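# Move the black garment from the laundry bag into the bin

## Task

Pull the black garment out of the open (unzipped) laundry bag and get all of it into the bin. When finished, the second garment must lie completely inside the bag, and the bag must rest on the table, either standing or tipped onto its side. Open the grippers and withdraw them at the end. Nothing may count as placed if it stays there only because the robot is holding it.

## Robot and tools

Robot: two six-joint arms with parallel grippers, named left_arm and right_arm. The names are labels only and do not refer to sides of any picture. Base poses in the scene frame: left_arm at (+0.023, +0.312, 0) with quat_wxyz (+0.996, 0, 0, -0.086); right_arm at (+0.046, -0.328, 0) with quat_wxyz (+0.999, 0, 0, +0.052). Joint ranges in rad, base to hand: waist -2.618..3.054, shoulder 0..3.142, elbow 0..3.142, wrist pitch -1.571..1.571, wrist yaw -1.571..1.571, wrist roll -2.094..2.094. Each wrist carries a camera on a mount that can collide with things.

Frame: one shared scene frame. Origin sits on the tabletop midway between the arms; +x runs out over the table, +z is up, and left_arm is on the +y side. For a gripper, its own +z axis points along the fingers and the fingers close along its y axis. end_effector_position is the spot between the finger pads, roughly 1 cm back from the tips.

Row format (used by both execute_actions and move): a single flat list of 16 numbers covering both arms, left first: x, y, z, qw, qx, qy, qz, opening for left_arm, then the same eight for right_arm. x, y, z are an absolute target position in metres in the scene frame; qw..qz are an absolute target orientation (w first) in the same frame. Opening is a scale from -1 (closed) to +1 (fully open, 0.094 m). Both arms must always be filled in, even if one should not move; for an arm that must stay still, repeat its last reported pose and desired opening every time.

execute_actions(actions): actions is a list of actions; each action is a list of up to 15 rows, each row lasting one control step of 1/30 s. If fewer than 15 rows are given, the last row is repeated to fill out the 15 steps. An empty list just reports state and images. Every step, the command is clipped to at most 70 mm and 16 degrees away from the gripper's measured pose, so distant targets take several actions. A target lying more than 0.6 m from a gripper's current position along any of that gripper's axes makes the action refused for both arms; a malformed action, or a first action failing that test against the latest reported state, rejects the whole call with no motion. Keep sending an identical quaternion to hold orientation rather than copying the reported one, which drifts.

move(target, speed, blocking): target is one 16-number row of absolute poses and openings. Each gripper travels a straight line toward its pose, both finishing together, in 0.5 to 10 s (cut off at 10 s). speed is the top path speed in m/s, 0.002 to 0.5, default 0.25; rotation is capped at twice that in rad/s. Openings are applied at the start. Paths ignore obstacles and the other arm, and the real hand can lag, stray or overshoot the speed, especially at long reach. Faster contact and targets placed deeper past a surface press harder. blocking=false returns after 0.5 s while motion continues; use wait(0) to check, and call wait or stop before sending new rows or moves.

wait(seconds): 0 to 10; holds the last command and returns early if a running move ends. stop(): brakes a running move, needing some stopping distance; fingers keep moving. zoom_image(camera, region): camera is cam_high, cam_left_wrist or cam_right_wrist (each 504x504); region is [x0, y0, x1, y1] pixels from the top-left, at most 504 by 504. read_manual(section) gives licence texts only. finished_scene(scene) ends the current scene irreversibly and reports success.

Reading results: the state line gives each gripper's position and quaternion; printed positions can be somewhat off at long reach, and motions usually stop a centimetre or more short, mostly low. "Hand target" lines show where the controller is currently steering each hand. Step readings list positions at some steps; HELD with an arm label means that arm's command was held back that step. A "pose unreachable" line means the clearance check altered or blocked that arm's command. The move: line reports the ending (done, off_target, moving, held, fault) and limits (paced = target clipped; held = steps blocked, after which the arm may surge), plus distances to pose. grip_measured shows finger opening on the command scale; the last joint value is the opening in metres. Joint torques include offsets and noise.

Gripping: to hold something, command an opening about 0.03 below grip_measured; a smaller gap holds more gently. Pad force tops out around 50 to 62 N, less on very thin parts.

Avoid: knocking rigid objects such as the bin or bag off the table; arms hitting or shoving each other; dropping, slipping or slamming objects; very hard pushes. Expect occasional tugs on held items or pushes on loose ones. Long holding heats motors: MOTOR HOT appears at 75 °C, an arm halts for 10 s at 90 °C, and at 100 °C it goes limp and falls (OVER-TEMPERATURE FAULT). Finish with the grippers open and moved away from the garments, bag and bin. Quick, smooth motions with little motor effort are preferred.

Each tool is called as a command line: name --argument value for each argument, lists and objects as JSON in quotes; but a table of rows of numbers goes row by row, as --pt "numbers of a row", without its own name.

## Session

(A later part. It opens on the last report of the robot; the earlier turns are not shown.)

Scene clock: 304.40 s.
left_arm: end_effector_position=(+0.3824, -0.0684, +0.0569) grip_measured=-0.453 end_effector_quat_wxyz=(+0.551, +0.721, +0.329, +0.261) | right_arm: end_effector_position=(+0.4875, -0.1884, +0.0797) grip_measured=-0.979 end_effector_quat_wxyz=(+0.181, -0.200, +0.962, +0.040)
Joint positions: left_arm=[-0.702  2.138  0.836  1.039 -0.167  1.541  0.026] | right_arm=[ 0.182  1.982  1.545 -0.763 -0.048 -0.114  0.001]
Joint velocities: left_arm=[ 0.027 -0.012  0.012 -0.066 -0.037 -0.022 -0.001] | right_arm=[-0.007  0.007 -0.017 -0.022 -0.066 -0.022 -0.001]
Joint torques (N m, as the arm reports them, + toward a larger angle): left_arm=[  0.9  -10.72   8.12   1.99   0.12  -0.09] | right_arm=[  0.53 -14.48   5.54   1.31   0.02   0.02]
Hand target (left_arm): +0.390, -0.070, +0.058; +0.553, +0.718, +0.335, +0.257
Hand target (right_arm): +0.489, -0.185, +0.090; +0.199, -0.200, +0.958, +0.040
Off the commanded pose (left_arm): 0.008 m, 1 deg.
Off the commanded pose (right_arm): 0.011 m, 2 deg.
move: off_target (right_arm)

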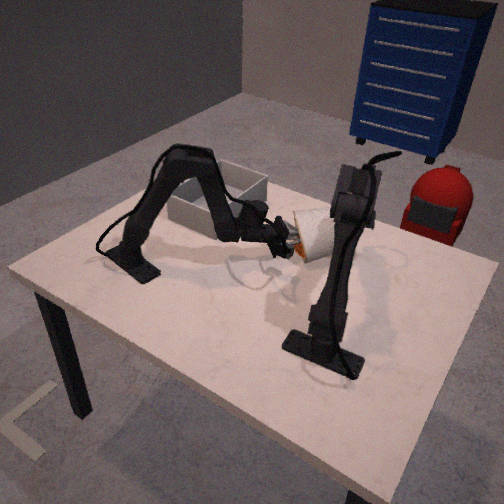

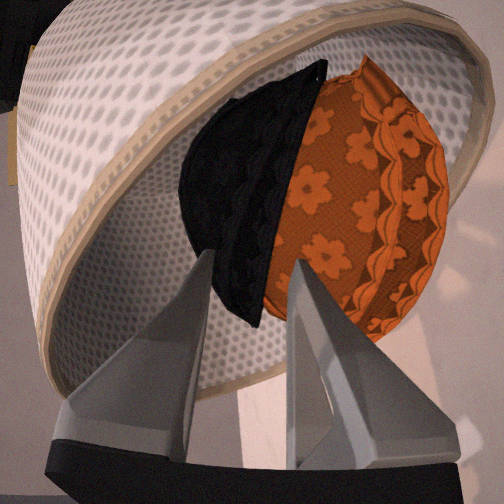

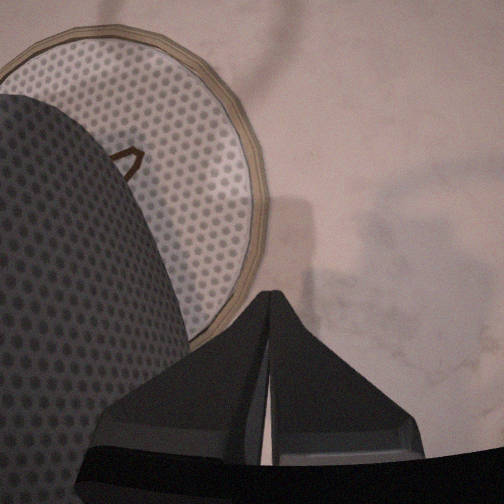

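move --target '[0.42,-0.095,0.056,0.552,0.718,0.335,0.257,-0.3, 0.49,-0.185,0.09,0.2,-0.2,0.96,0.04,-1]' --speed 0.03

move --target '[0.42,-0.095,0.056,0.552,0.718,0.335,0.257,-1, 0.49,-0.185,0.09,0.2,-0.2,0.96,0.04,-1]'

Scene clock: 310.80 s.
left_arm: end_effector_position=(+0.4141, -0.0902, +0.0523) grip_measured=-0.303 end_effector_quat_wxyz=(+0.547, +0.721, +0.334, +0.263) | right_arm: end_effector_position=(+0.4892, -0.1894, +0.0801) grip_measured=-0.979 end_effector_quat_wxyz=(+0.184, -0.199, +0.962, +0.036)
Joint positions: left_arm=[-0.68   2.231  1.013  0.948 -0.158  1.541  0.033] | right_arm=[ 0.182  1.982  1.544 -0.757 -0.04  -0.113  0.001]
Joint velocities: left_arm=[ 0.007  0.002 -0.007  0.007 -0.022 -0.081 -0.   ] | right_arm=[-0.002 -0.002  0.002  0.037  0.037  0.007 -0.001]
Joint torques (N m, as the arm reports them, + toward a larger angle): left_arm=[  0.61 -12.03   8.6    1.97   0.12  -0.07] | right_arm=[  0.56 -14.4    5.61   1.26  -0.07   0.04]
Hand target (left_arm): +0.420, -0.095, +0.055; +0.552, +0.719, +0.335, +0.257
Hand target (right_arm): +0.490, -0.185, +0.090; +0.199, -0.200, +0.958, +0.040
Off the commanded pose (left_arm): 0.008 m, 1 deg.
Off the commanded pose (right_arm): 0.011 m, 2 deg.
move: off_target (right_arm)

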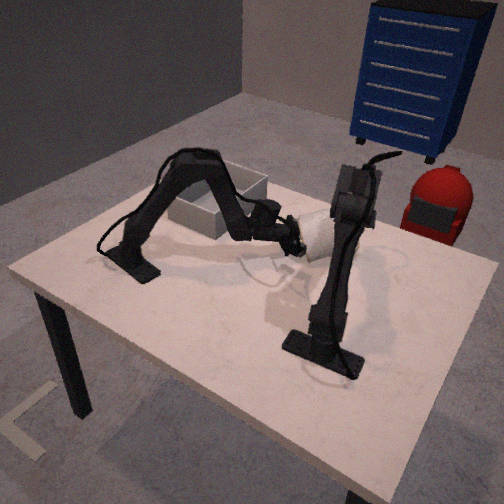

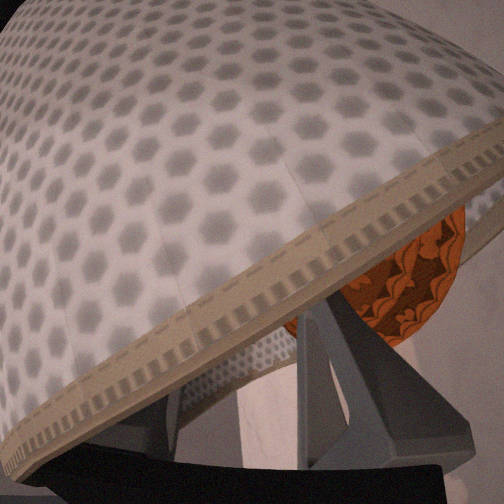

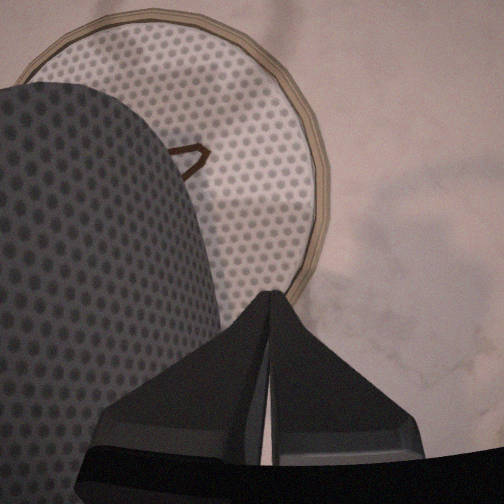

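Scene clock: 311.50 s.
left_arm: end_effector_position=(+0.4142, -0.0907, +0.0536) grip_measured=-0.974 end_effector_quat_wxyz=(+0.549, +0.720, +0.334, +0.263) | right_arm: end_effector_position=(+0.4894, -0.1894, +0.0802) grip_measured=-0.979 end_effector_quat_wxyz=(+0.185, -0.199, +0.962, +0.036)
Joint positions: left_arm=[-0.68   2.231  1.013  0.954 -0.156  1.541  0.001] | right_arm=[ 0.182  1.982  1.544 -0.756 -0.04  -0.113  0.001]
Joint velocities: left_arm=[ 0.002 -0.012 -0.017  0.007  0.037  0.007 -0.001] | right_arm=[-0.022 -0.012  0.007  0.066 -0.007 -0.022  0.001]
Joint torques (N m, as the arm reports them, + toward a larger angle): left_arm=[  0.48 -12.28   8.95   1.87   0.16  -0.05] | right_arm=[  0.56 -14.42   5.59   1.26  -0.07   0.03]
Hand target (left_arm): +0.420, -0.095, +0.056; +0.552, +0.718, +0.335, +0.257
Hand target (right_arm): +0.490, -0.185, +0.090; +0.199, -0.200, +0.958, +0.040
Off the commanded pose (left_arm): 0.008 m, 1 deg.
Off the commanded pose (right_arm): 0.011 m, 2 deg.
move: off_target (right_arm)

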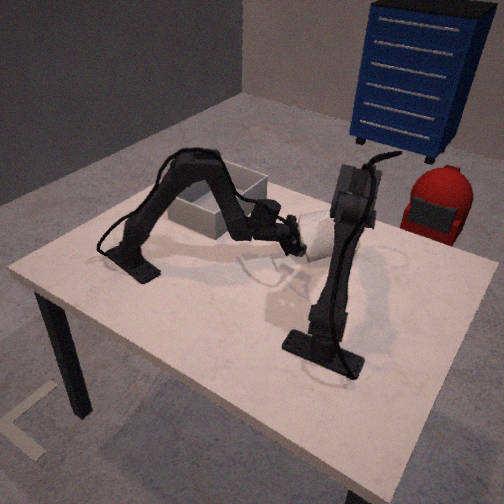

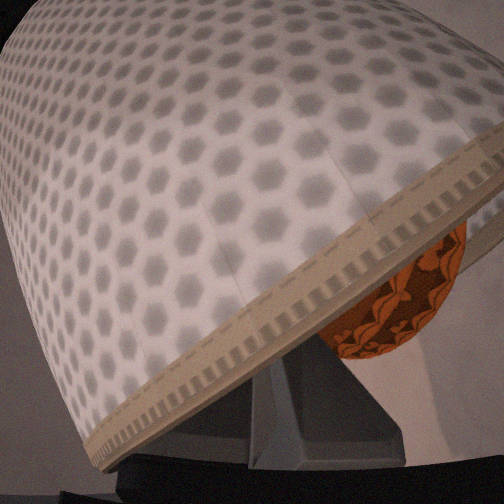

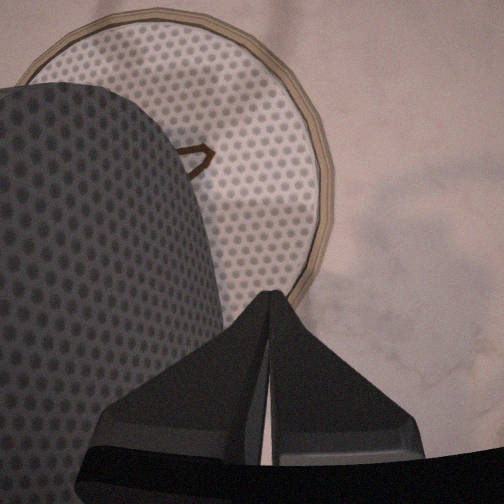

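Slight catch. Pull gently.

move --target '[0.385,-0.065,0.09,0.552,0.718,0.335,0.257,-1, 0.49,-0.185,0.09,0.2,-0.2,0.96,0.04,-1]' --speed 0.04

Scene clock: 314.77 s.
left_arm: end_effector_position=(+0.3918, -0.0652, +0.0864) grip_measured=-0.974 end_effector_quat_wxyz=(+0.551, +0.718, +0.333, +0.263) | right_arm: end_effector_position=(+0.4894, -0.1893, +0.0802) grip_measured=-0.979 end_effector_quat_wxyz=(+0.185, -0.199, +0.962, +0.036)
Joint positions: left_arm=[-0.68   2.044  0.862  0.922 -0.156  1.541  0.001] | right_arm=[ 0.182  1.982  1.544 -0.756 -0.04  -0.113  0.001]
Joint velocities: left_arm=[-0.007  0.007 -0.012 -0.051 -0.022 -0.066  0.   ] | right_arm=[ 0.007  0.002 -0.002  0.007 -0.022  0.022  0.   ]
Joint torques (N m, as the arm reports them, + toward a larger angle): left_arm=[ -0.71 -13.84   4.63   2.04   0.02  -0.15] | right_arm=[  0.56 -14.42   5.6    1.26  -0.07   0.03]
Hand target (left_arm): +0.386, -0.065, +0.090; +0.553, +0.718, +0.335, +0.257
Hand target (right_arm): +0.490, -0.185, +0.090; +0.200, -0.200, +0.958, +0.040
Off the commanded pose (left_arm): 0.008 m, 1 deg.
Off the commanded pose (right_arm): 0.011 m, 2 deg.
move: off_target (right_arm)

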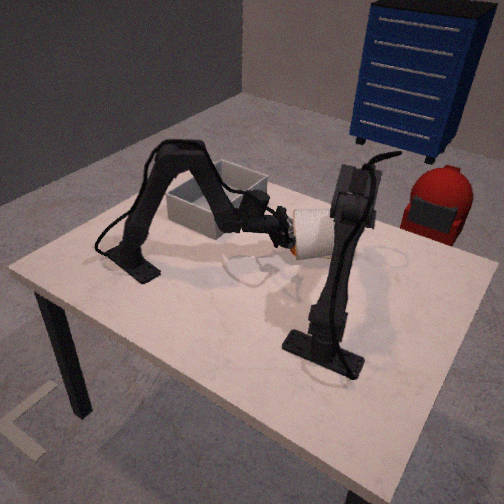

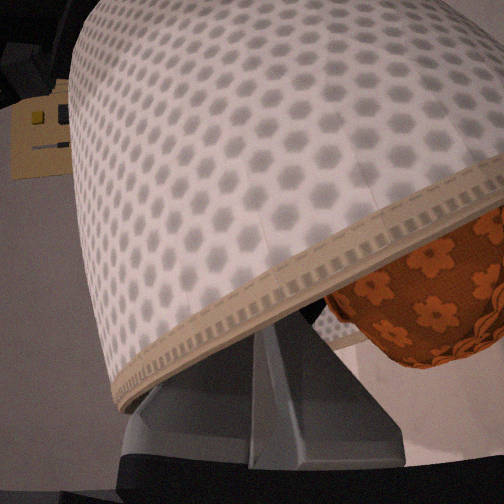

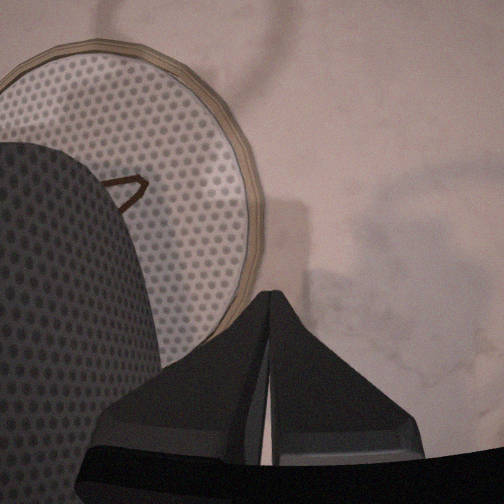

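move --target '[0.385,-0.065,0.09,0.552,0.718,0.335,0.257,-1, 0.505,-0.155,0.012,0.2,-0.2,0.96,0.04,-1]' --speed 0.06

move --target '[0.32,-0.01,0.11,0.552,0.718,0.335,0.257,-1, 0.505,-0.155,0.008,0.2,-0.2,0.96,0.04,-1]' --speed 0.04

Scene clock: 319.97 s.
left_arm: end_effector_position=(+0.3917, -0.0650, +0.0856) grip_measured=-0.974 end_effector_quat_wxyz=(+0.550, +0.719, +0.333, +0.263) | right_arm: end_effector_position=(+0.5126, -0.1561, +0.0292) grip_measured=-0.979 end_effector_quat_wxyz=(+0.215, -0.198, +0.955, +0.043)
Joint positions: left_arm=[-0.68   2.044  0.862  0.919 -0.156  1.541  0.001] | right_arm=[ 0.239  2.11   1.5   -0.518 -0.025 -0.06   0.001]
Joint velocities: left_arm=[ 0.002  0.002  0.002  0.037 -0.037  0.037  0.   ] | right_arm=[ 0.002  0.007  0.022  0.007  0.051 -0.037  0.001]
Joint torques (N m, as the arm reports them, + toward a larger angle): left_arm=[ -0.69 -13.7    4.77   2.03  -0.08  -0.11] | right_arm=[  0.73 -10.43   4.45   1.31   0.02   0.05]
Hand target (left_arm): +0.385, -0.065, +0.090; +0.552, +0.719, +0.335, +0.257
Hand target (right_arm): +0.505, -0.154, +0.013; +0.199, -0.200, +0.959, +0.041
Off the commanded pose (left_arm): 0.008 m, 1 deg.
Off the commanded pose (right_arm): 0.019 m, 2 deg.
move: off_target (right_arm)

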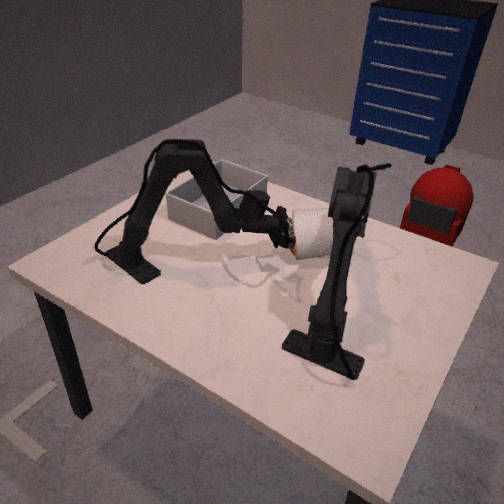

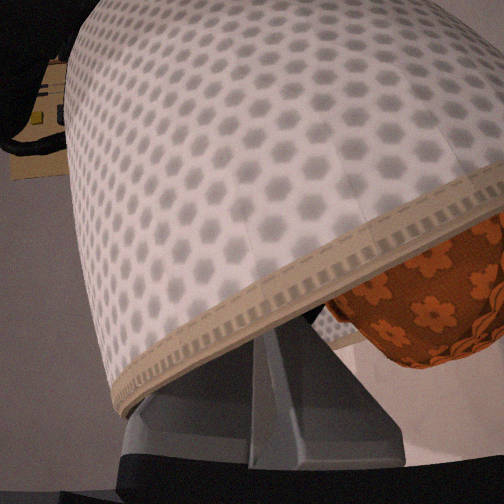

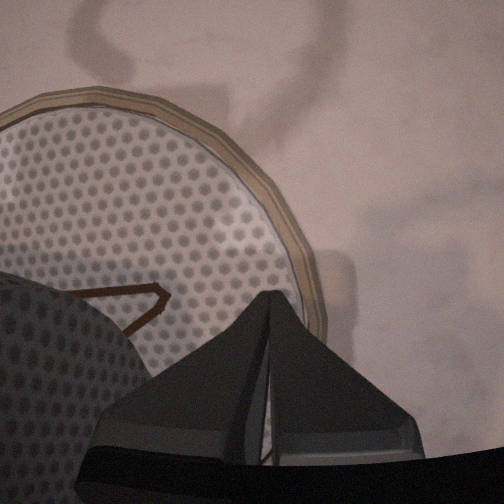

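Scene clock: 322.60 s.
left_arm: end_effector_position=(+0.3246, -0.0112, +0.1048) grip_measured=-0.974 end_effector_quat_wxyz=(+0.545, +0.725, +0.330, +0.260) | right_arm: end_effector_position=(+0.5163, -0.1547, +0.0297) grip_measured=-0.979 end_effector_quat_wxyz=(+0.223, -0.197, +0.954, +0.044)
Joint positions: left_arm=[-0.73   1.727  0.523  0.925 -0.196  1.533  0.001] | right_arm=[ 0.239  2.114  1.5   -0.499 -0.025 -0.06   0.001]
Joint velocities: left_arm=[0.002 0.002 0.012 0.037 0.037 0.037 0.   ] | right_arm=[-0.007 -0.012 -0.002  0.007  0.022 -0.066  0.   ]
Joint torques (N m, as the arm reports them, + toward a larger angle): left_arm=[ -0.76 -10.42   4.51   2.19  -0.05  -0.16] | right_arm=[  0.64 -10.4    3.5    1.33   0.03   0.04]
Hand target (left_arm): +0.321, -0.010, +0.110; +0.552, +0.719, +0.335, +0.257
Hand target (right_arm): +0.505, -0.155, +0.008; +0.199, -0.200, +0.959, +0.040
Off the commanded pose (left_arm): 0.007 m, 1 deg.
Off the commanded pose (right_arm): 0.024 m, 3 deg.
move: off_target (right_arm)

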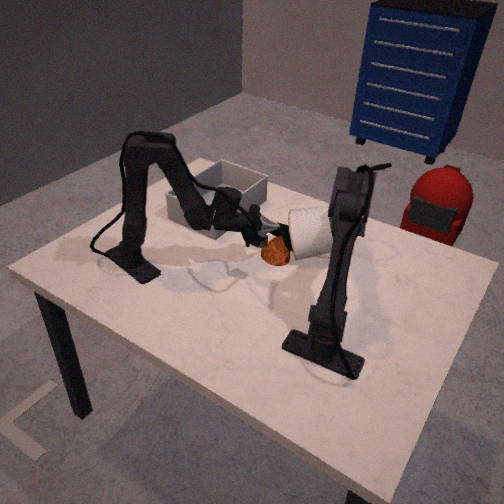

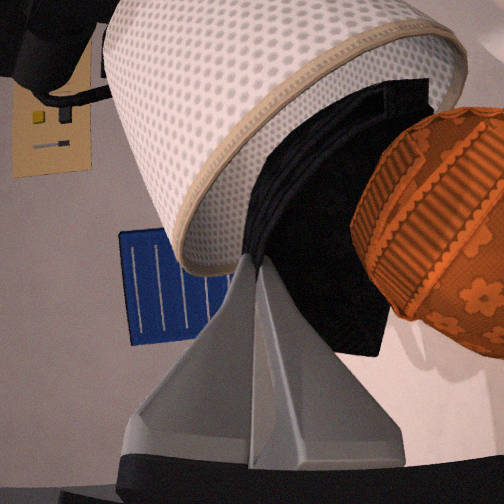

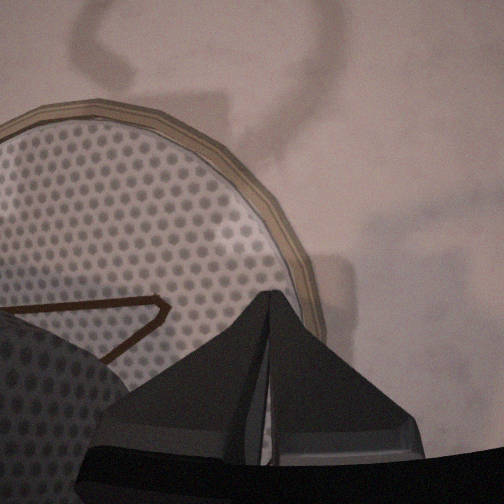

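move --target '[0.29,0.02,0.3,0.45,0.79,0.37,0.2,-1, 0.51,-0.155,0.02,0.2,-0.2,0.96,0.04,-1]' --speed 0.08

move --target '[0.4,0.29,0.3,0.242,0.664,0.664,0.242,-1, 0.51,-0.155,0.02,0.2,-0.2,0.96,0.04,-1]' --speed 0.12

Scene clock: 330.97 s.
left_arm: end_effector_position=(+0.2949, +0.0202, +0.2854) grip_measured=-0.974 end_effector_quat_wxyz=(+0.435, +0.796, +0.368, +0.205) | right_arm: end_effector_position=(+0.5161, -0.1548, +0.0295) grip_measured=-0.979 end_effector_quat_wxyz=(+0.222, -0.198, +0.954, +0.044)
Joint positions: left_arm=[-0.73   1.279  1.231 -0.53  -0.174  1.467  0.001] | right_arm=[ 0.239  2.114  1.5   -0.5   -0.025 -0.06   0.001]
Joint velocities: left_arm=[-0.002  0.007 -0.002  0.022 -0.051  0.022 -0.   ] | right_arm=[-0.012 -0.002 -0.002 -0.022  0.007 -0.007 -0.   ]
Joint torques (N m, as the arm reports them, + toward a larger angle): left_arm=[-0.32 -6.08 10.85  1.84  0.08 -0.15] | right_arm=[  0.33 -10.52   7.61   0.88   0.01   0.01]
Hand target (left_arm): +0.292, +0.018, +0.299; +0.449, +0.789, +0.369, +0.199
Hand target (right_arm): +0.510, -0.155, +0.020; +0.200, -0.199, +0.958, +0.040
Off the commanded pose (left_arm): 0.015 m, 2 deg.
Off the commanded pose (right_arm): 0.011 m, 3 deg.
move: off_target (left_arm, right_arm)

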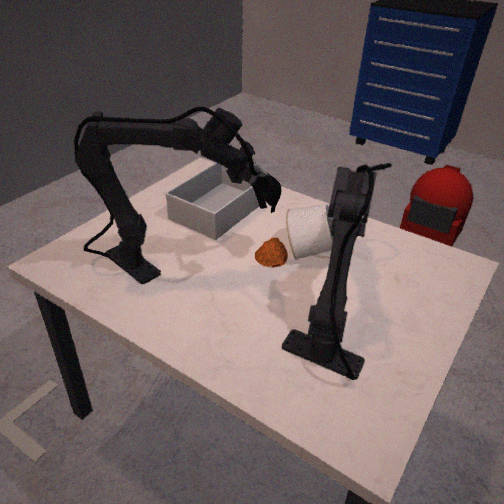

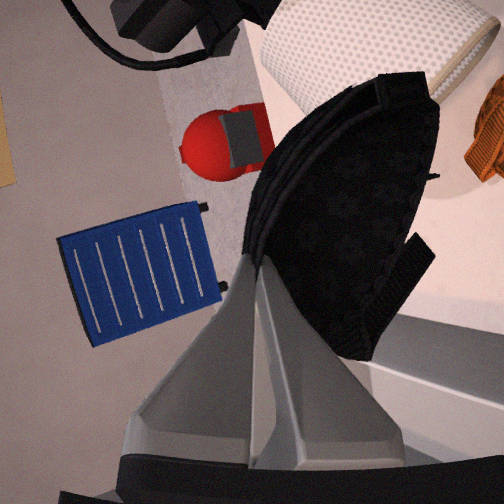

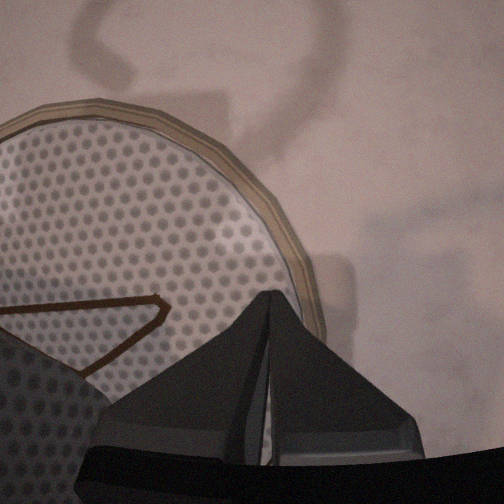

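Scene clock: 334.60 s.
left_arm: end_effector_position=(+0.4012, +0.2895, +0.2928) grip_measured=-0.974 end_effector_quat_wxyz=(+0.238, +0.664, +0.669, +0.236) | right_arm: end_effector_position=(+0.5161, -0.1548, +0.0295) grip_measured=-0.979 end_effector_quat_wxyz=(+0.222, -0.198, +0.954, +0.044)
Joint positions: left_arm=[ 0.081  1.466  1.652 -1.075 -0.058  1.493  0.001] | right_arm=[ 0.239  2.114  1.5   -0.5   -0.025 -0.06   0.001]
Joint velocities: left_arm=[-0.012 -0.002  0.017  0.007 -0.081 -0.066 -0.001] | right_arm=[ 0.012 -0.002  0.007 -0.051  0.022 -0.022 -0.001]
Joint torques (N m, as the arm reports them, + toward a larger angle): left_arm=[ 0.66 -6.05 10.13  1.43  0.12  0.1 ] | right_arm=[  0.33 -10.52   7.61   0.87   0.01   0.01]
Hand target (left_arm): +0.402, +0.290, +0.301; +0.244, +0.663, +0.666, +0.237
Hand target (right_arm): +0.510, -0.155, +0.020; +0.200, -0.199, +0.958, +0.040
Off the commanded pose (left_arm): 0.007 m, 1 deg.
Off the commanded pose (right_arm): 0.011 m, 3 deg.
move: off_target (right_arm)

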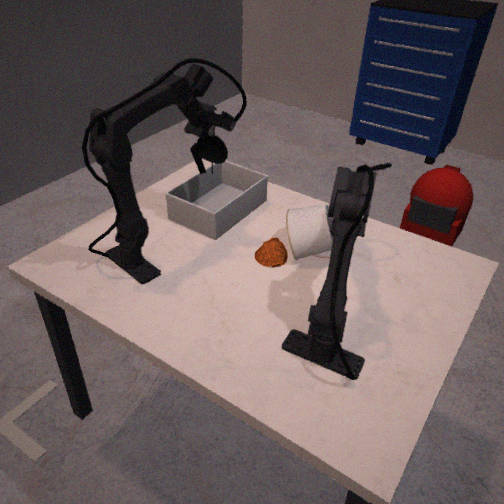

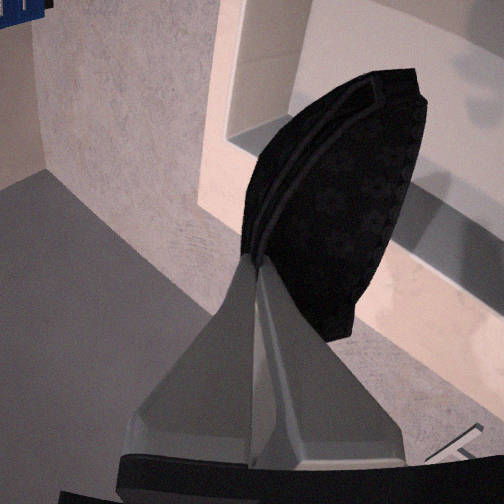

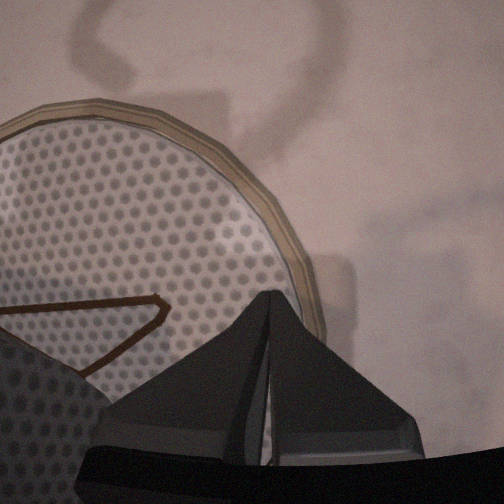

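move --target '[0.41,0.27,0.12,0.242,0.664,0.664,0.242,-1, 0.51,-0.155,0.02,0.2,-0.2,0.96,0.04,-1]' --speed 0.12

move --target '[0.41,0.27,0.12,0.242,0.664,0.664,0.242,-0.3, 0.51,-0.155,0.02,0.2,-0.2,0.96,0.04,-1]'

move --target '[0.36,0.25,0.22,0.1,0.2,0.97,0,1, 0.51,-0.155,0.02,0.2,-0.2,0.96,0.04,-1]'

move --target '[0.3,0.03,0.14,0,0.342,0.94,0,1, 0.51,-0.155,0.02,0.2,-0.2,0.96,0.04,-1]'

Scene clock: 340.93 s.
left_arm: end_effector_position=(+0.4064, +0.2730, +0.1222) grip_measured=-0.974 end_effector_quat_wxyz=(+0.239, +0.668, +0.662, +0.242) | right_arm: end_effector_position=(+0.5161, -0.1548, +0.0295) grip_measured=-0.979 end_effector_quat_wxyz=(+0.222, -0.198, +0.954, +0.044)
Joint positions: left_arm=[ 0.021  1.434  0.927 -0.375 -0.098  1.464  0.001] | right_arm=[ 0.239  2.114  1.5   -0.5   -0.025 -0.06   0.001]
Joint velocities: left_arm=[-0.022 -0.022 -0.012  0.081 -0.081  0.081  0.001] | right_arm=[ 0.002 -0.007 -0.002 -0.081  0.007 -0.037 -0.   ]
Joint torques (N m, as the arm reports them, + toward a larger angle): left_arm=[-0.58 -6.25  7.01  1.83 -0.09 -0.11] | right_arm=[  0.33 -10.51   7.61   0.87   0.01   0.  ]
Hand target (left_arm): +0.407, +0.270, +0.120; +0.242, +0.665, +0.664, +0.242
Hand target (right_arm): +0.510, -0.155, +0.020; +0.200, -0.199, +0.958, +0.040
Off the commanded pose (left_arm): 0.005 m, 1 deg.
Off the commanded pose (right_arm): 0.011 m, 3 deg.
move: off_target (right_arm)

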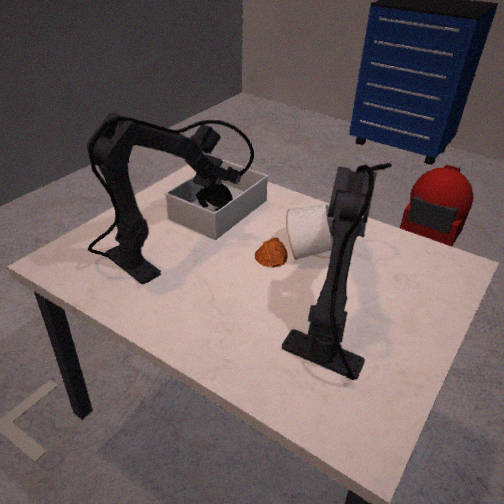

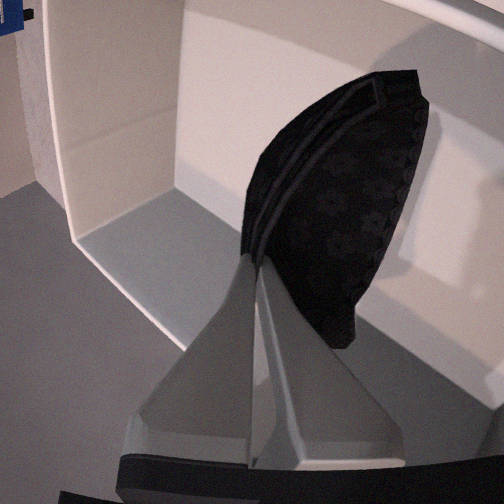

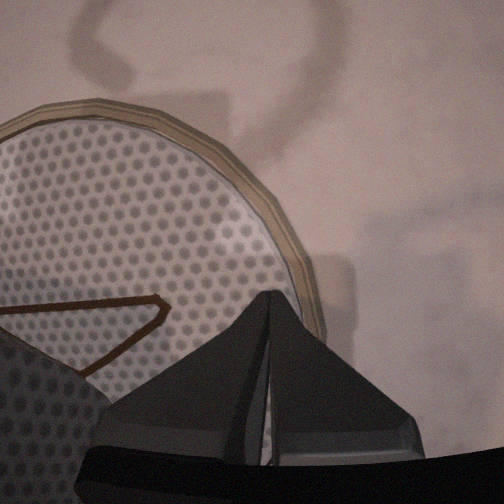

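Scene clock: 341.63 s.
left_arm: end_effector_position=(+0.4080, +0.2727, +0.1235) grip_measured=-0.303 end_effector_quat_wxyz=(+0.242, +0.667, +0.661, +0.244) | right_arm: end_effector_position=(+0.5161, -0.1548, +0.0295) grip_measured=-0.979 end_effector_quat_wxyz=(+0.222, -0.198, +0.954, +0.044)
Joint positions: left_arm=[ 0.021  1.434  0.927 -0.367 -0.098  1.464  0.033] | right_arm=[ 0.239  2.114  1.5   -0.5   -0.025 -0.06   0.001]
Joint velocities: left_arm=[-0.007 -0.002 -0.017 -0.051  0.007 -0.022 -0.   ] | right_arm=[-0.002 -0.017 -0.012 -0.007 -0.022 -0.051 -0.001]
Joint torques (N m, as the arm reports them, + toward a larger angle): left_arm=[-0.64 -5.6   7.83  1.69 -0.09 -0.15] | right_arm=[  0.34 -10.51   7.6    0.87   0.01   0.  ]
Hand target (left_arm): +0.410, +0.270, +0.120; +0.242, +0.664, +0.664, +0.242
Hand target (right_arm): +0.510, -0.155, +0.020; +0.200, -0.199, +0.958, +0.040
Off the commanded pose (left_arm): 0.005 m, 1 deg.
Off the commanded pose (right_arm): 0.011 m, 3 deg.
move: off_target (right_arm)

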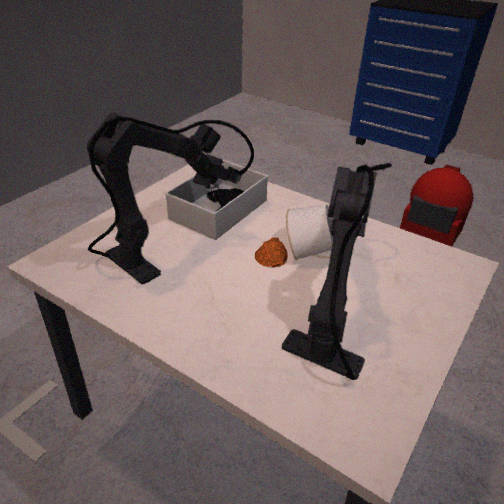

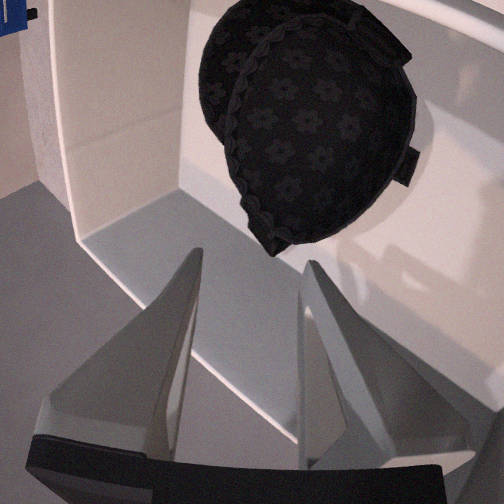

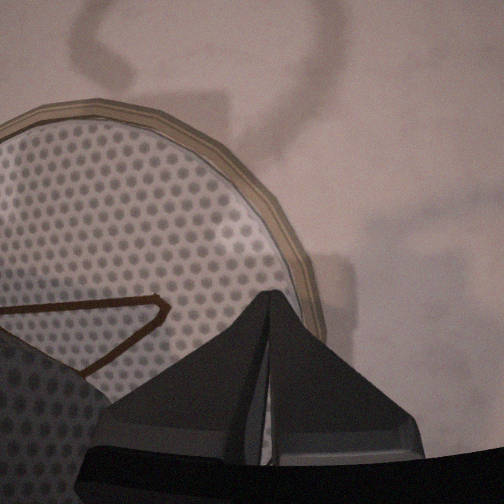

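Scene clock: 344.80 s.
left_arm: end_effector_position=(+0.3590, +0.2494, +0.2154) grip_measured=+1.000 end_effector_quat_wxyz=(+0.096, +0.210, +0.973, +0.005) | right_arm: end_effector_position=(+0.5161, -0.1548, +0.0295) grip_measured=-0.979 end_effector_quat_wxyz=(+0.222, -0.198, +0.954, +0.044)
Joint positions: left_arm=[-0.02   1.701  1.779 -1.455 -0.006  0.234  0.094] | right_arm=[ 0.239  2.114  1.5   -0.5   -0.025 -0.06   0.001]
Joint velocities: left_arm=[-0.007 -0.012 -0.012 -0.066 -0.066 -0.022  0.   ] | right_arm=[-0.017  0.002 -0.002 -0.037 -0.007 -0.022  0.001]
Joint torques (N m, as the arm reports them, + toward a larger angle): left_arm=[ 0.66 -7.91  9.71  0.65  0.09 -0.12] | right_arm=[  0.33 -10.51   7.61   0.87   0.01   0.01]
Hand target (left_arm): +0.361, +0.250, +0.221; +0.101, +0.200, +0.975, -0.000
Hand target (right_arm): +0.510, -0.155, +0.020; +0.200, -0.199, +0.958, +0.040
Off the commanded pose (left_arm): 0.005 m, 1 deg.
Off the commanded pose (right_arm): 0.011 m, 3 deg.
move: off_target (right_arm)

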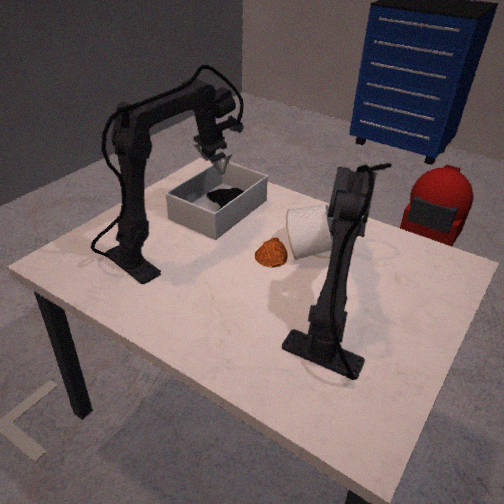

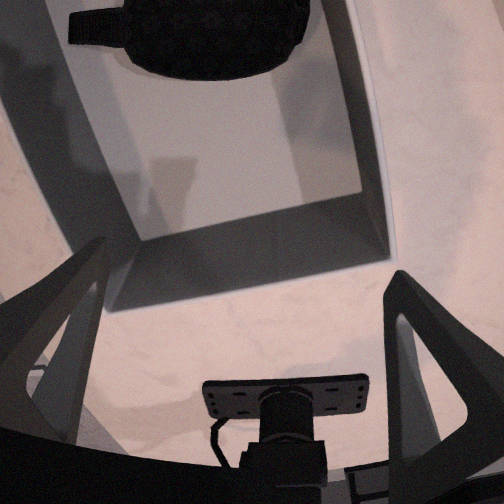

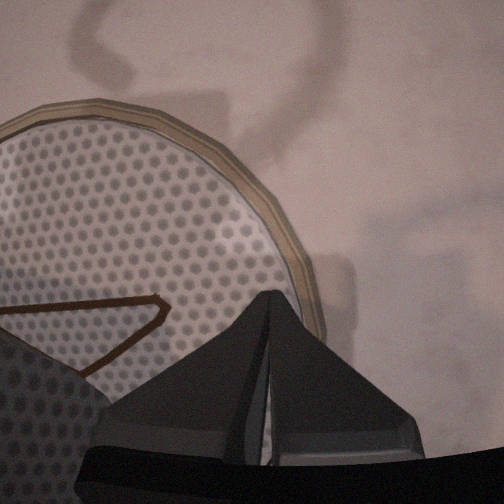

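Scene clock: 346.30 s.
left_arm: end_effector_position=(+0.2947, +0.0322, +0.1314) grip_measured=+1.000 end_effector_quat_wxyz=(-0.008, +0.350, +0.937, +0.009) | right_arm: end_effector_position=(+0.5161, -0.1548, +0.0295) grip_measured=-0.979 end_effector_quat_wxyz=(+0.222, -0.198, +0.954, +0.044)
Joint positions: left_arm=[-0.637  2.063  1.937 -1.465 -0.009 -0.094  0.094] | right_arm=[ 0.239  2.114  1.5   -0.5   -0.025 -0.06   0.001]
Joint velocities: left_arm=[-0.007 -0.007 -0.012 -0.037 -0.037 -0.051  0.   ] | right_arm=[-0.017  0.002 -0.012  0.007  0.007 -0.022 -0.   ]
Joint torques (N m, as the arm reports them, + toward a larger angle): left_arm=[  0.45 -12.52   9.25   0.12  -0.01  -0.08] | right_arm=[  0.33 -10.52   7.6    0.88   0.01   0.  ]
Hand target (left_arm): +0.298, +0.031, +0.140; -0.000, +0.342, +0.940, +0.004
Hand target (right_arm): +0.510, -0.155, +0.020; +0.200, -0.199, +0.958, +0.040
Off the commanded pose (left_arm): 0.010 m, 2 deg.
Off the commanded pose (right_arm): 0.011 m, 3 deg.
move: off_target (right_arm)

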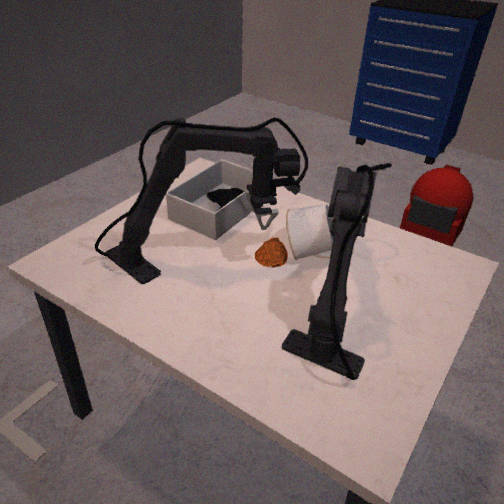

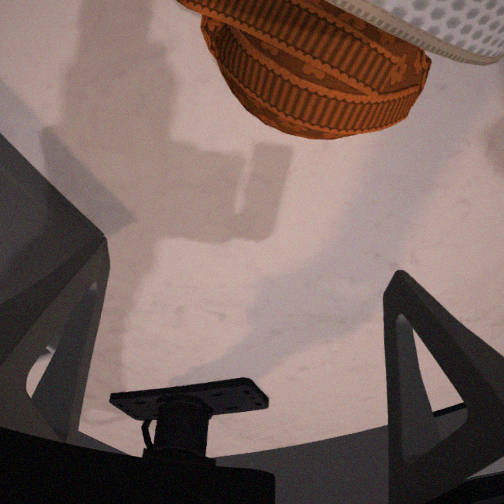

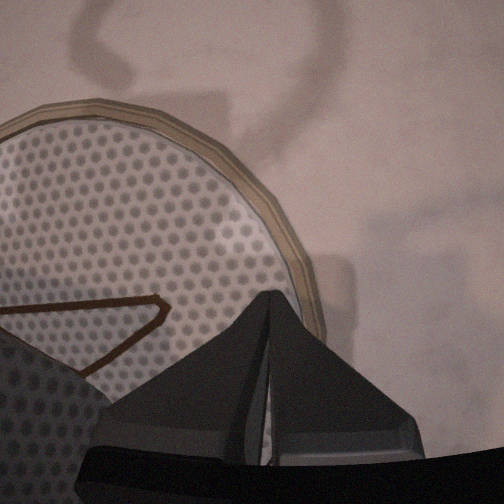

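move --target '[0.24,0.055,0.06,0.47,0.296,0.814,-0.171,1, 0.51,-0.155,0.02,0.2,-0.2,0.96,0.04,-1]'

move --target '[0.285,0.015,0.015,0.47,0.296,0.814,-0.171,1, 0.51,-0.155,0.02,0.2,-0.2,0.96,0.04,-1]' --speed 0.06

Scene clock: 353.57 s.
left_arm: end_effector_position=(+0.2426, +0.0539, +0.0668) grip_measured=+1.000 end_effector_quat_wxyz=(+0.474, +0.293, +0.811, -0.177) | right_arm: end_effector_position=(+0.5161, -0.1548, +0.0295) grip_measured=-0.979 end_effector_quat_wxyz=(+0.222, -0.198, +0.954, +0.044)
Joint positions: left_arm=[-0.837  1.323  0.259  0.532 -0.265 -0.163  0.094] | right_arm=[ 0.239  2.114  1.5   -0.5   -0.025 -0.06   0.001]
Joint velocities: left_arm=[ 0.007  0.017 -0.007 -0.022  0.051 -0.051  0.   ] | right_arm=[ 0.012 -0.012  0.007 -0.022 -0.051 -0.037  0.001]
Joint torques (N m, as the arm reports them, + toward a larger angle): left_arm=[-0.79 -2.92  4.66  2.17 -0.17  0.09] | right_arm=[  0.34 -10.52   7.62   0.88   0.01   0.01]
Hand target (left_arm): +0.239, +0.057, +0.060; +0.471, +0.298, +0.813, -0.169
Hand target (right_arm): +0.510, -0.155, +0.020; +0.200, -0.199, +0.958, +0.040
Off the commanded pose (left_arm): 0.007 m, 1 deg.
Off the commanded pose (right_arm): 0.011 m, 3 deg.
move: off_target (right_arm)

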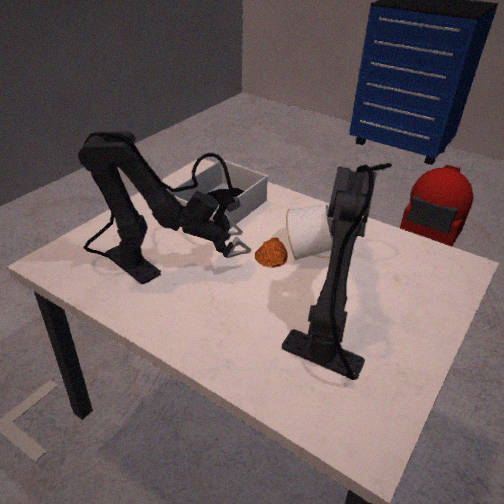

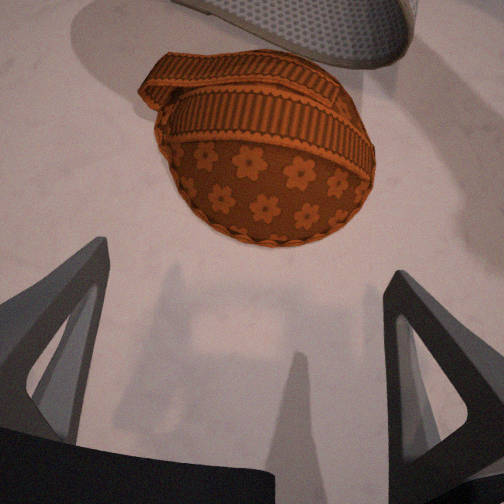

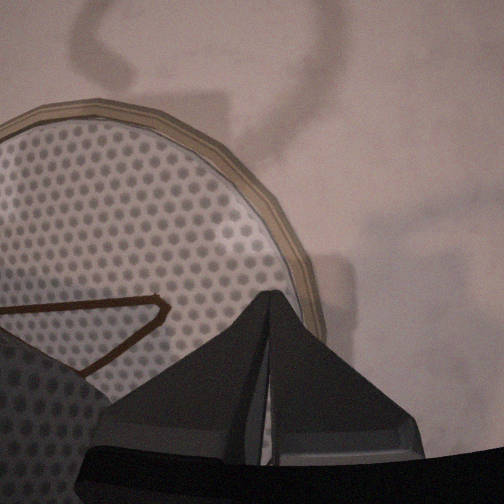

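Scene clock: 355.17 s.
left_arm: end_effector_position=(+0.2764, +0.0223, +0.0093) grip_measured=+1.000 end_effector_quat_wxyz=(+0.459, +0.297, +0.821, -0.166) | right_arm: end_effector_position=(+0.5161, -0.1548, +0.0295) grip_measured=-0.979 end_effector_quat_wxyz=(+0.222, -0.198, +0.954, +0.044)
Joint positions: left_arm=[-0.788  1.815  0.382  0.866 -0.225 -0.141  0.094] | right_arm=[ 0.239  2.114  1.5   -0.5   -0.025 -0.06   0.001]
Joint velocities: left_arm=[-0.002 -0.002  0.007 -0.007 -0.095  0.037  0.   ] | right_arm=[-0.002  0.007 -0.002  0.007  0.051 -0.037 -0.   ]
Joint torques (N m, as the arm reports them, + toward a larger angle): left_arm=[ 0.71 -6.11  6.94  2.16 -0.02  0.18] | right_arm=[  0.34 -10.52   7.61   0.88   0.01   0.  ]
Hand target (left_arm): +0.284, +0.016, +0.016; +0.470, +0.296, +0.814, -0.171
Hand target (right_arm): +0.510, -0.155, +0.020; +0.200, -0.199, +0.958, +0.040
Off the commanded pose (left_arm): 0.013 m, 2 deg.
Off the commanded pose (right_arm): 0.011 m, 3 deg.
move: off_target (left_arm, right_arm)

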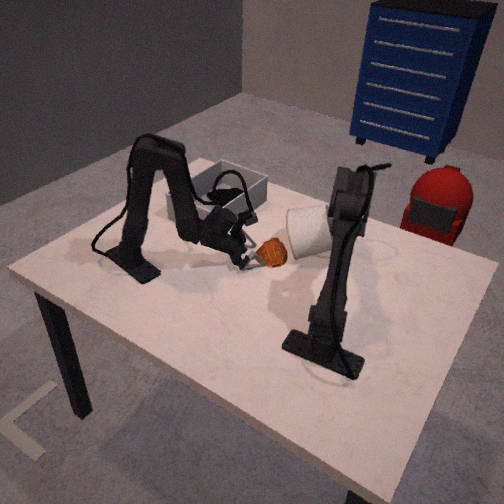

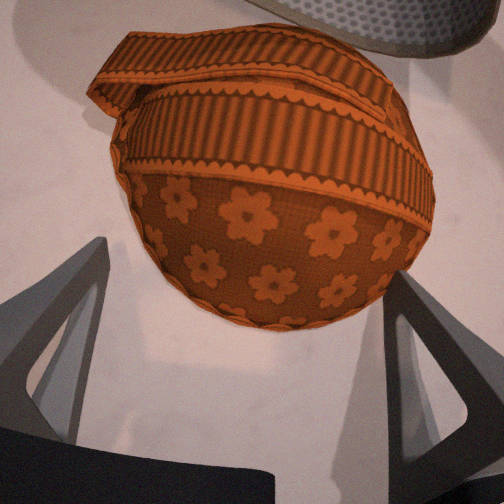

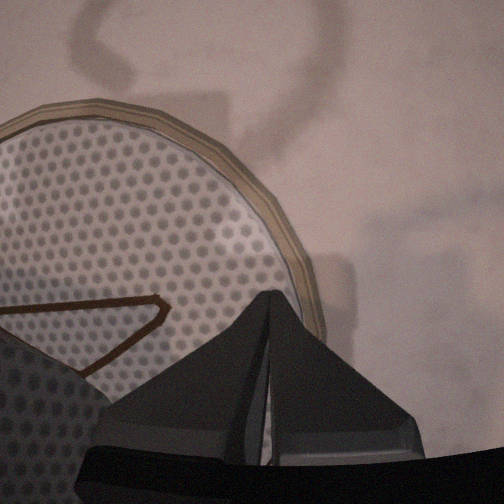

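execute_actions --actions '[]'

Scene clock: 372.47 s.
left_arm: end_effector_position=(+0.2765, +0.0219, +0.0097) grip_measured=+1.000 end_effector_quat_wxyz=(+0.460, +0.298, +0.820, -0.167) | right_arm: end_effector_position=(+0.5161, -0.1548, +0.0295) grip_measured=-0.979 end_effector_quat_wxyz=(+0.222, -0.198, +0.954, +0.044)
Joint positions: left_arm=[-0.788  1.815  0.382  0.868 -0.224 -0.14   0.094] | right_arm=[ 0.239  2.114  1.5   -0.5   -0.025 -0.06   0.001]
Joint velocities: left_arm=[ 0.012  0.002 -0.007  0.007 -0.051  0.022  0.   ] | right_arm=[ 0.002 -0.007  0.002 -0.022  0.022 -0.037 -0.001]
Joint torques (N m, as the arm reports them, + toward a larger angle): left_arm=[ 0.88 -6.46  6.82  2.13 -0.02  0.15] | right_arm=[  0.34 -10.51   7.61   0.87   0.01   0.01]
Hand target (left_arm): +0.284, +0.016, +0.016; +0.470, +0.296, +0.814, -0.171
Hand target (right_arm): +0.510, -0.155, +0.020; +0.200, -0.199, +0.958, +0.040
Off the commanded pose (left_arm): 0.012 m, 1 deg.
Off the commanded pose (right_arm): 0.011 m, 3 deg.

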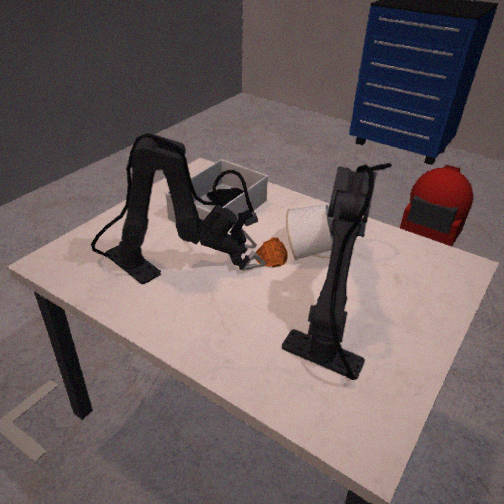

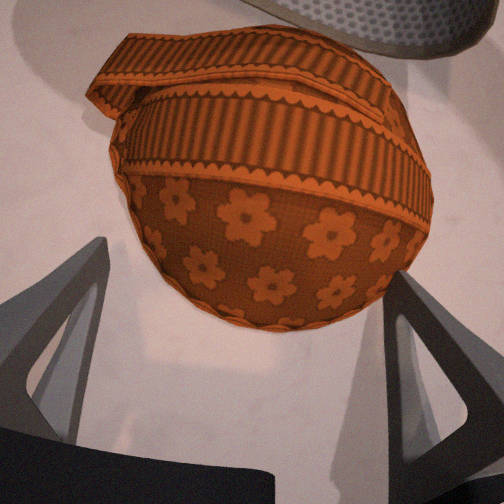

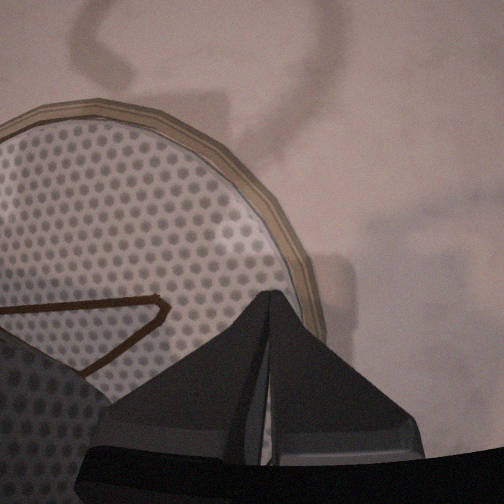

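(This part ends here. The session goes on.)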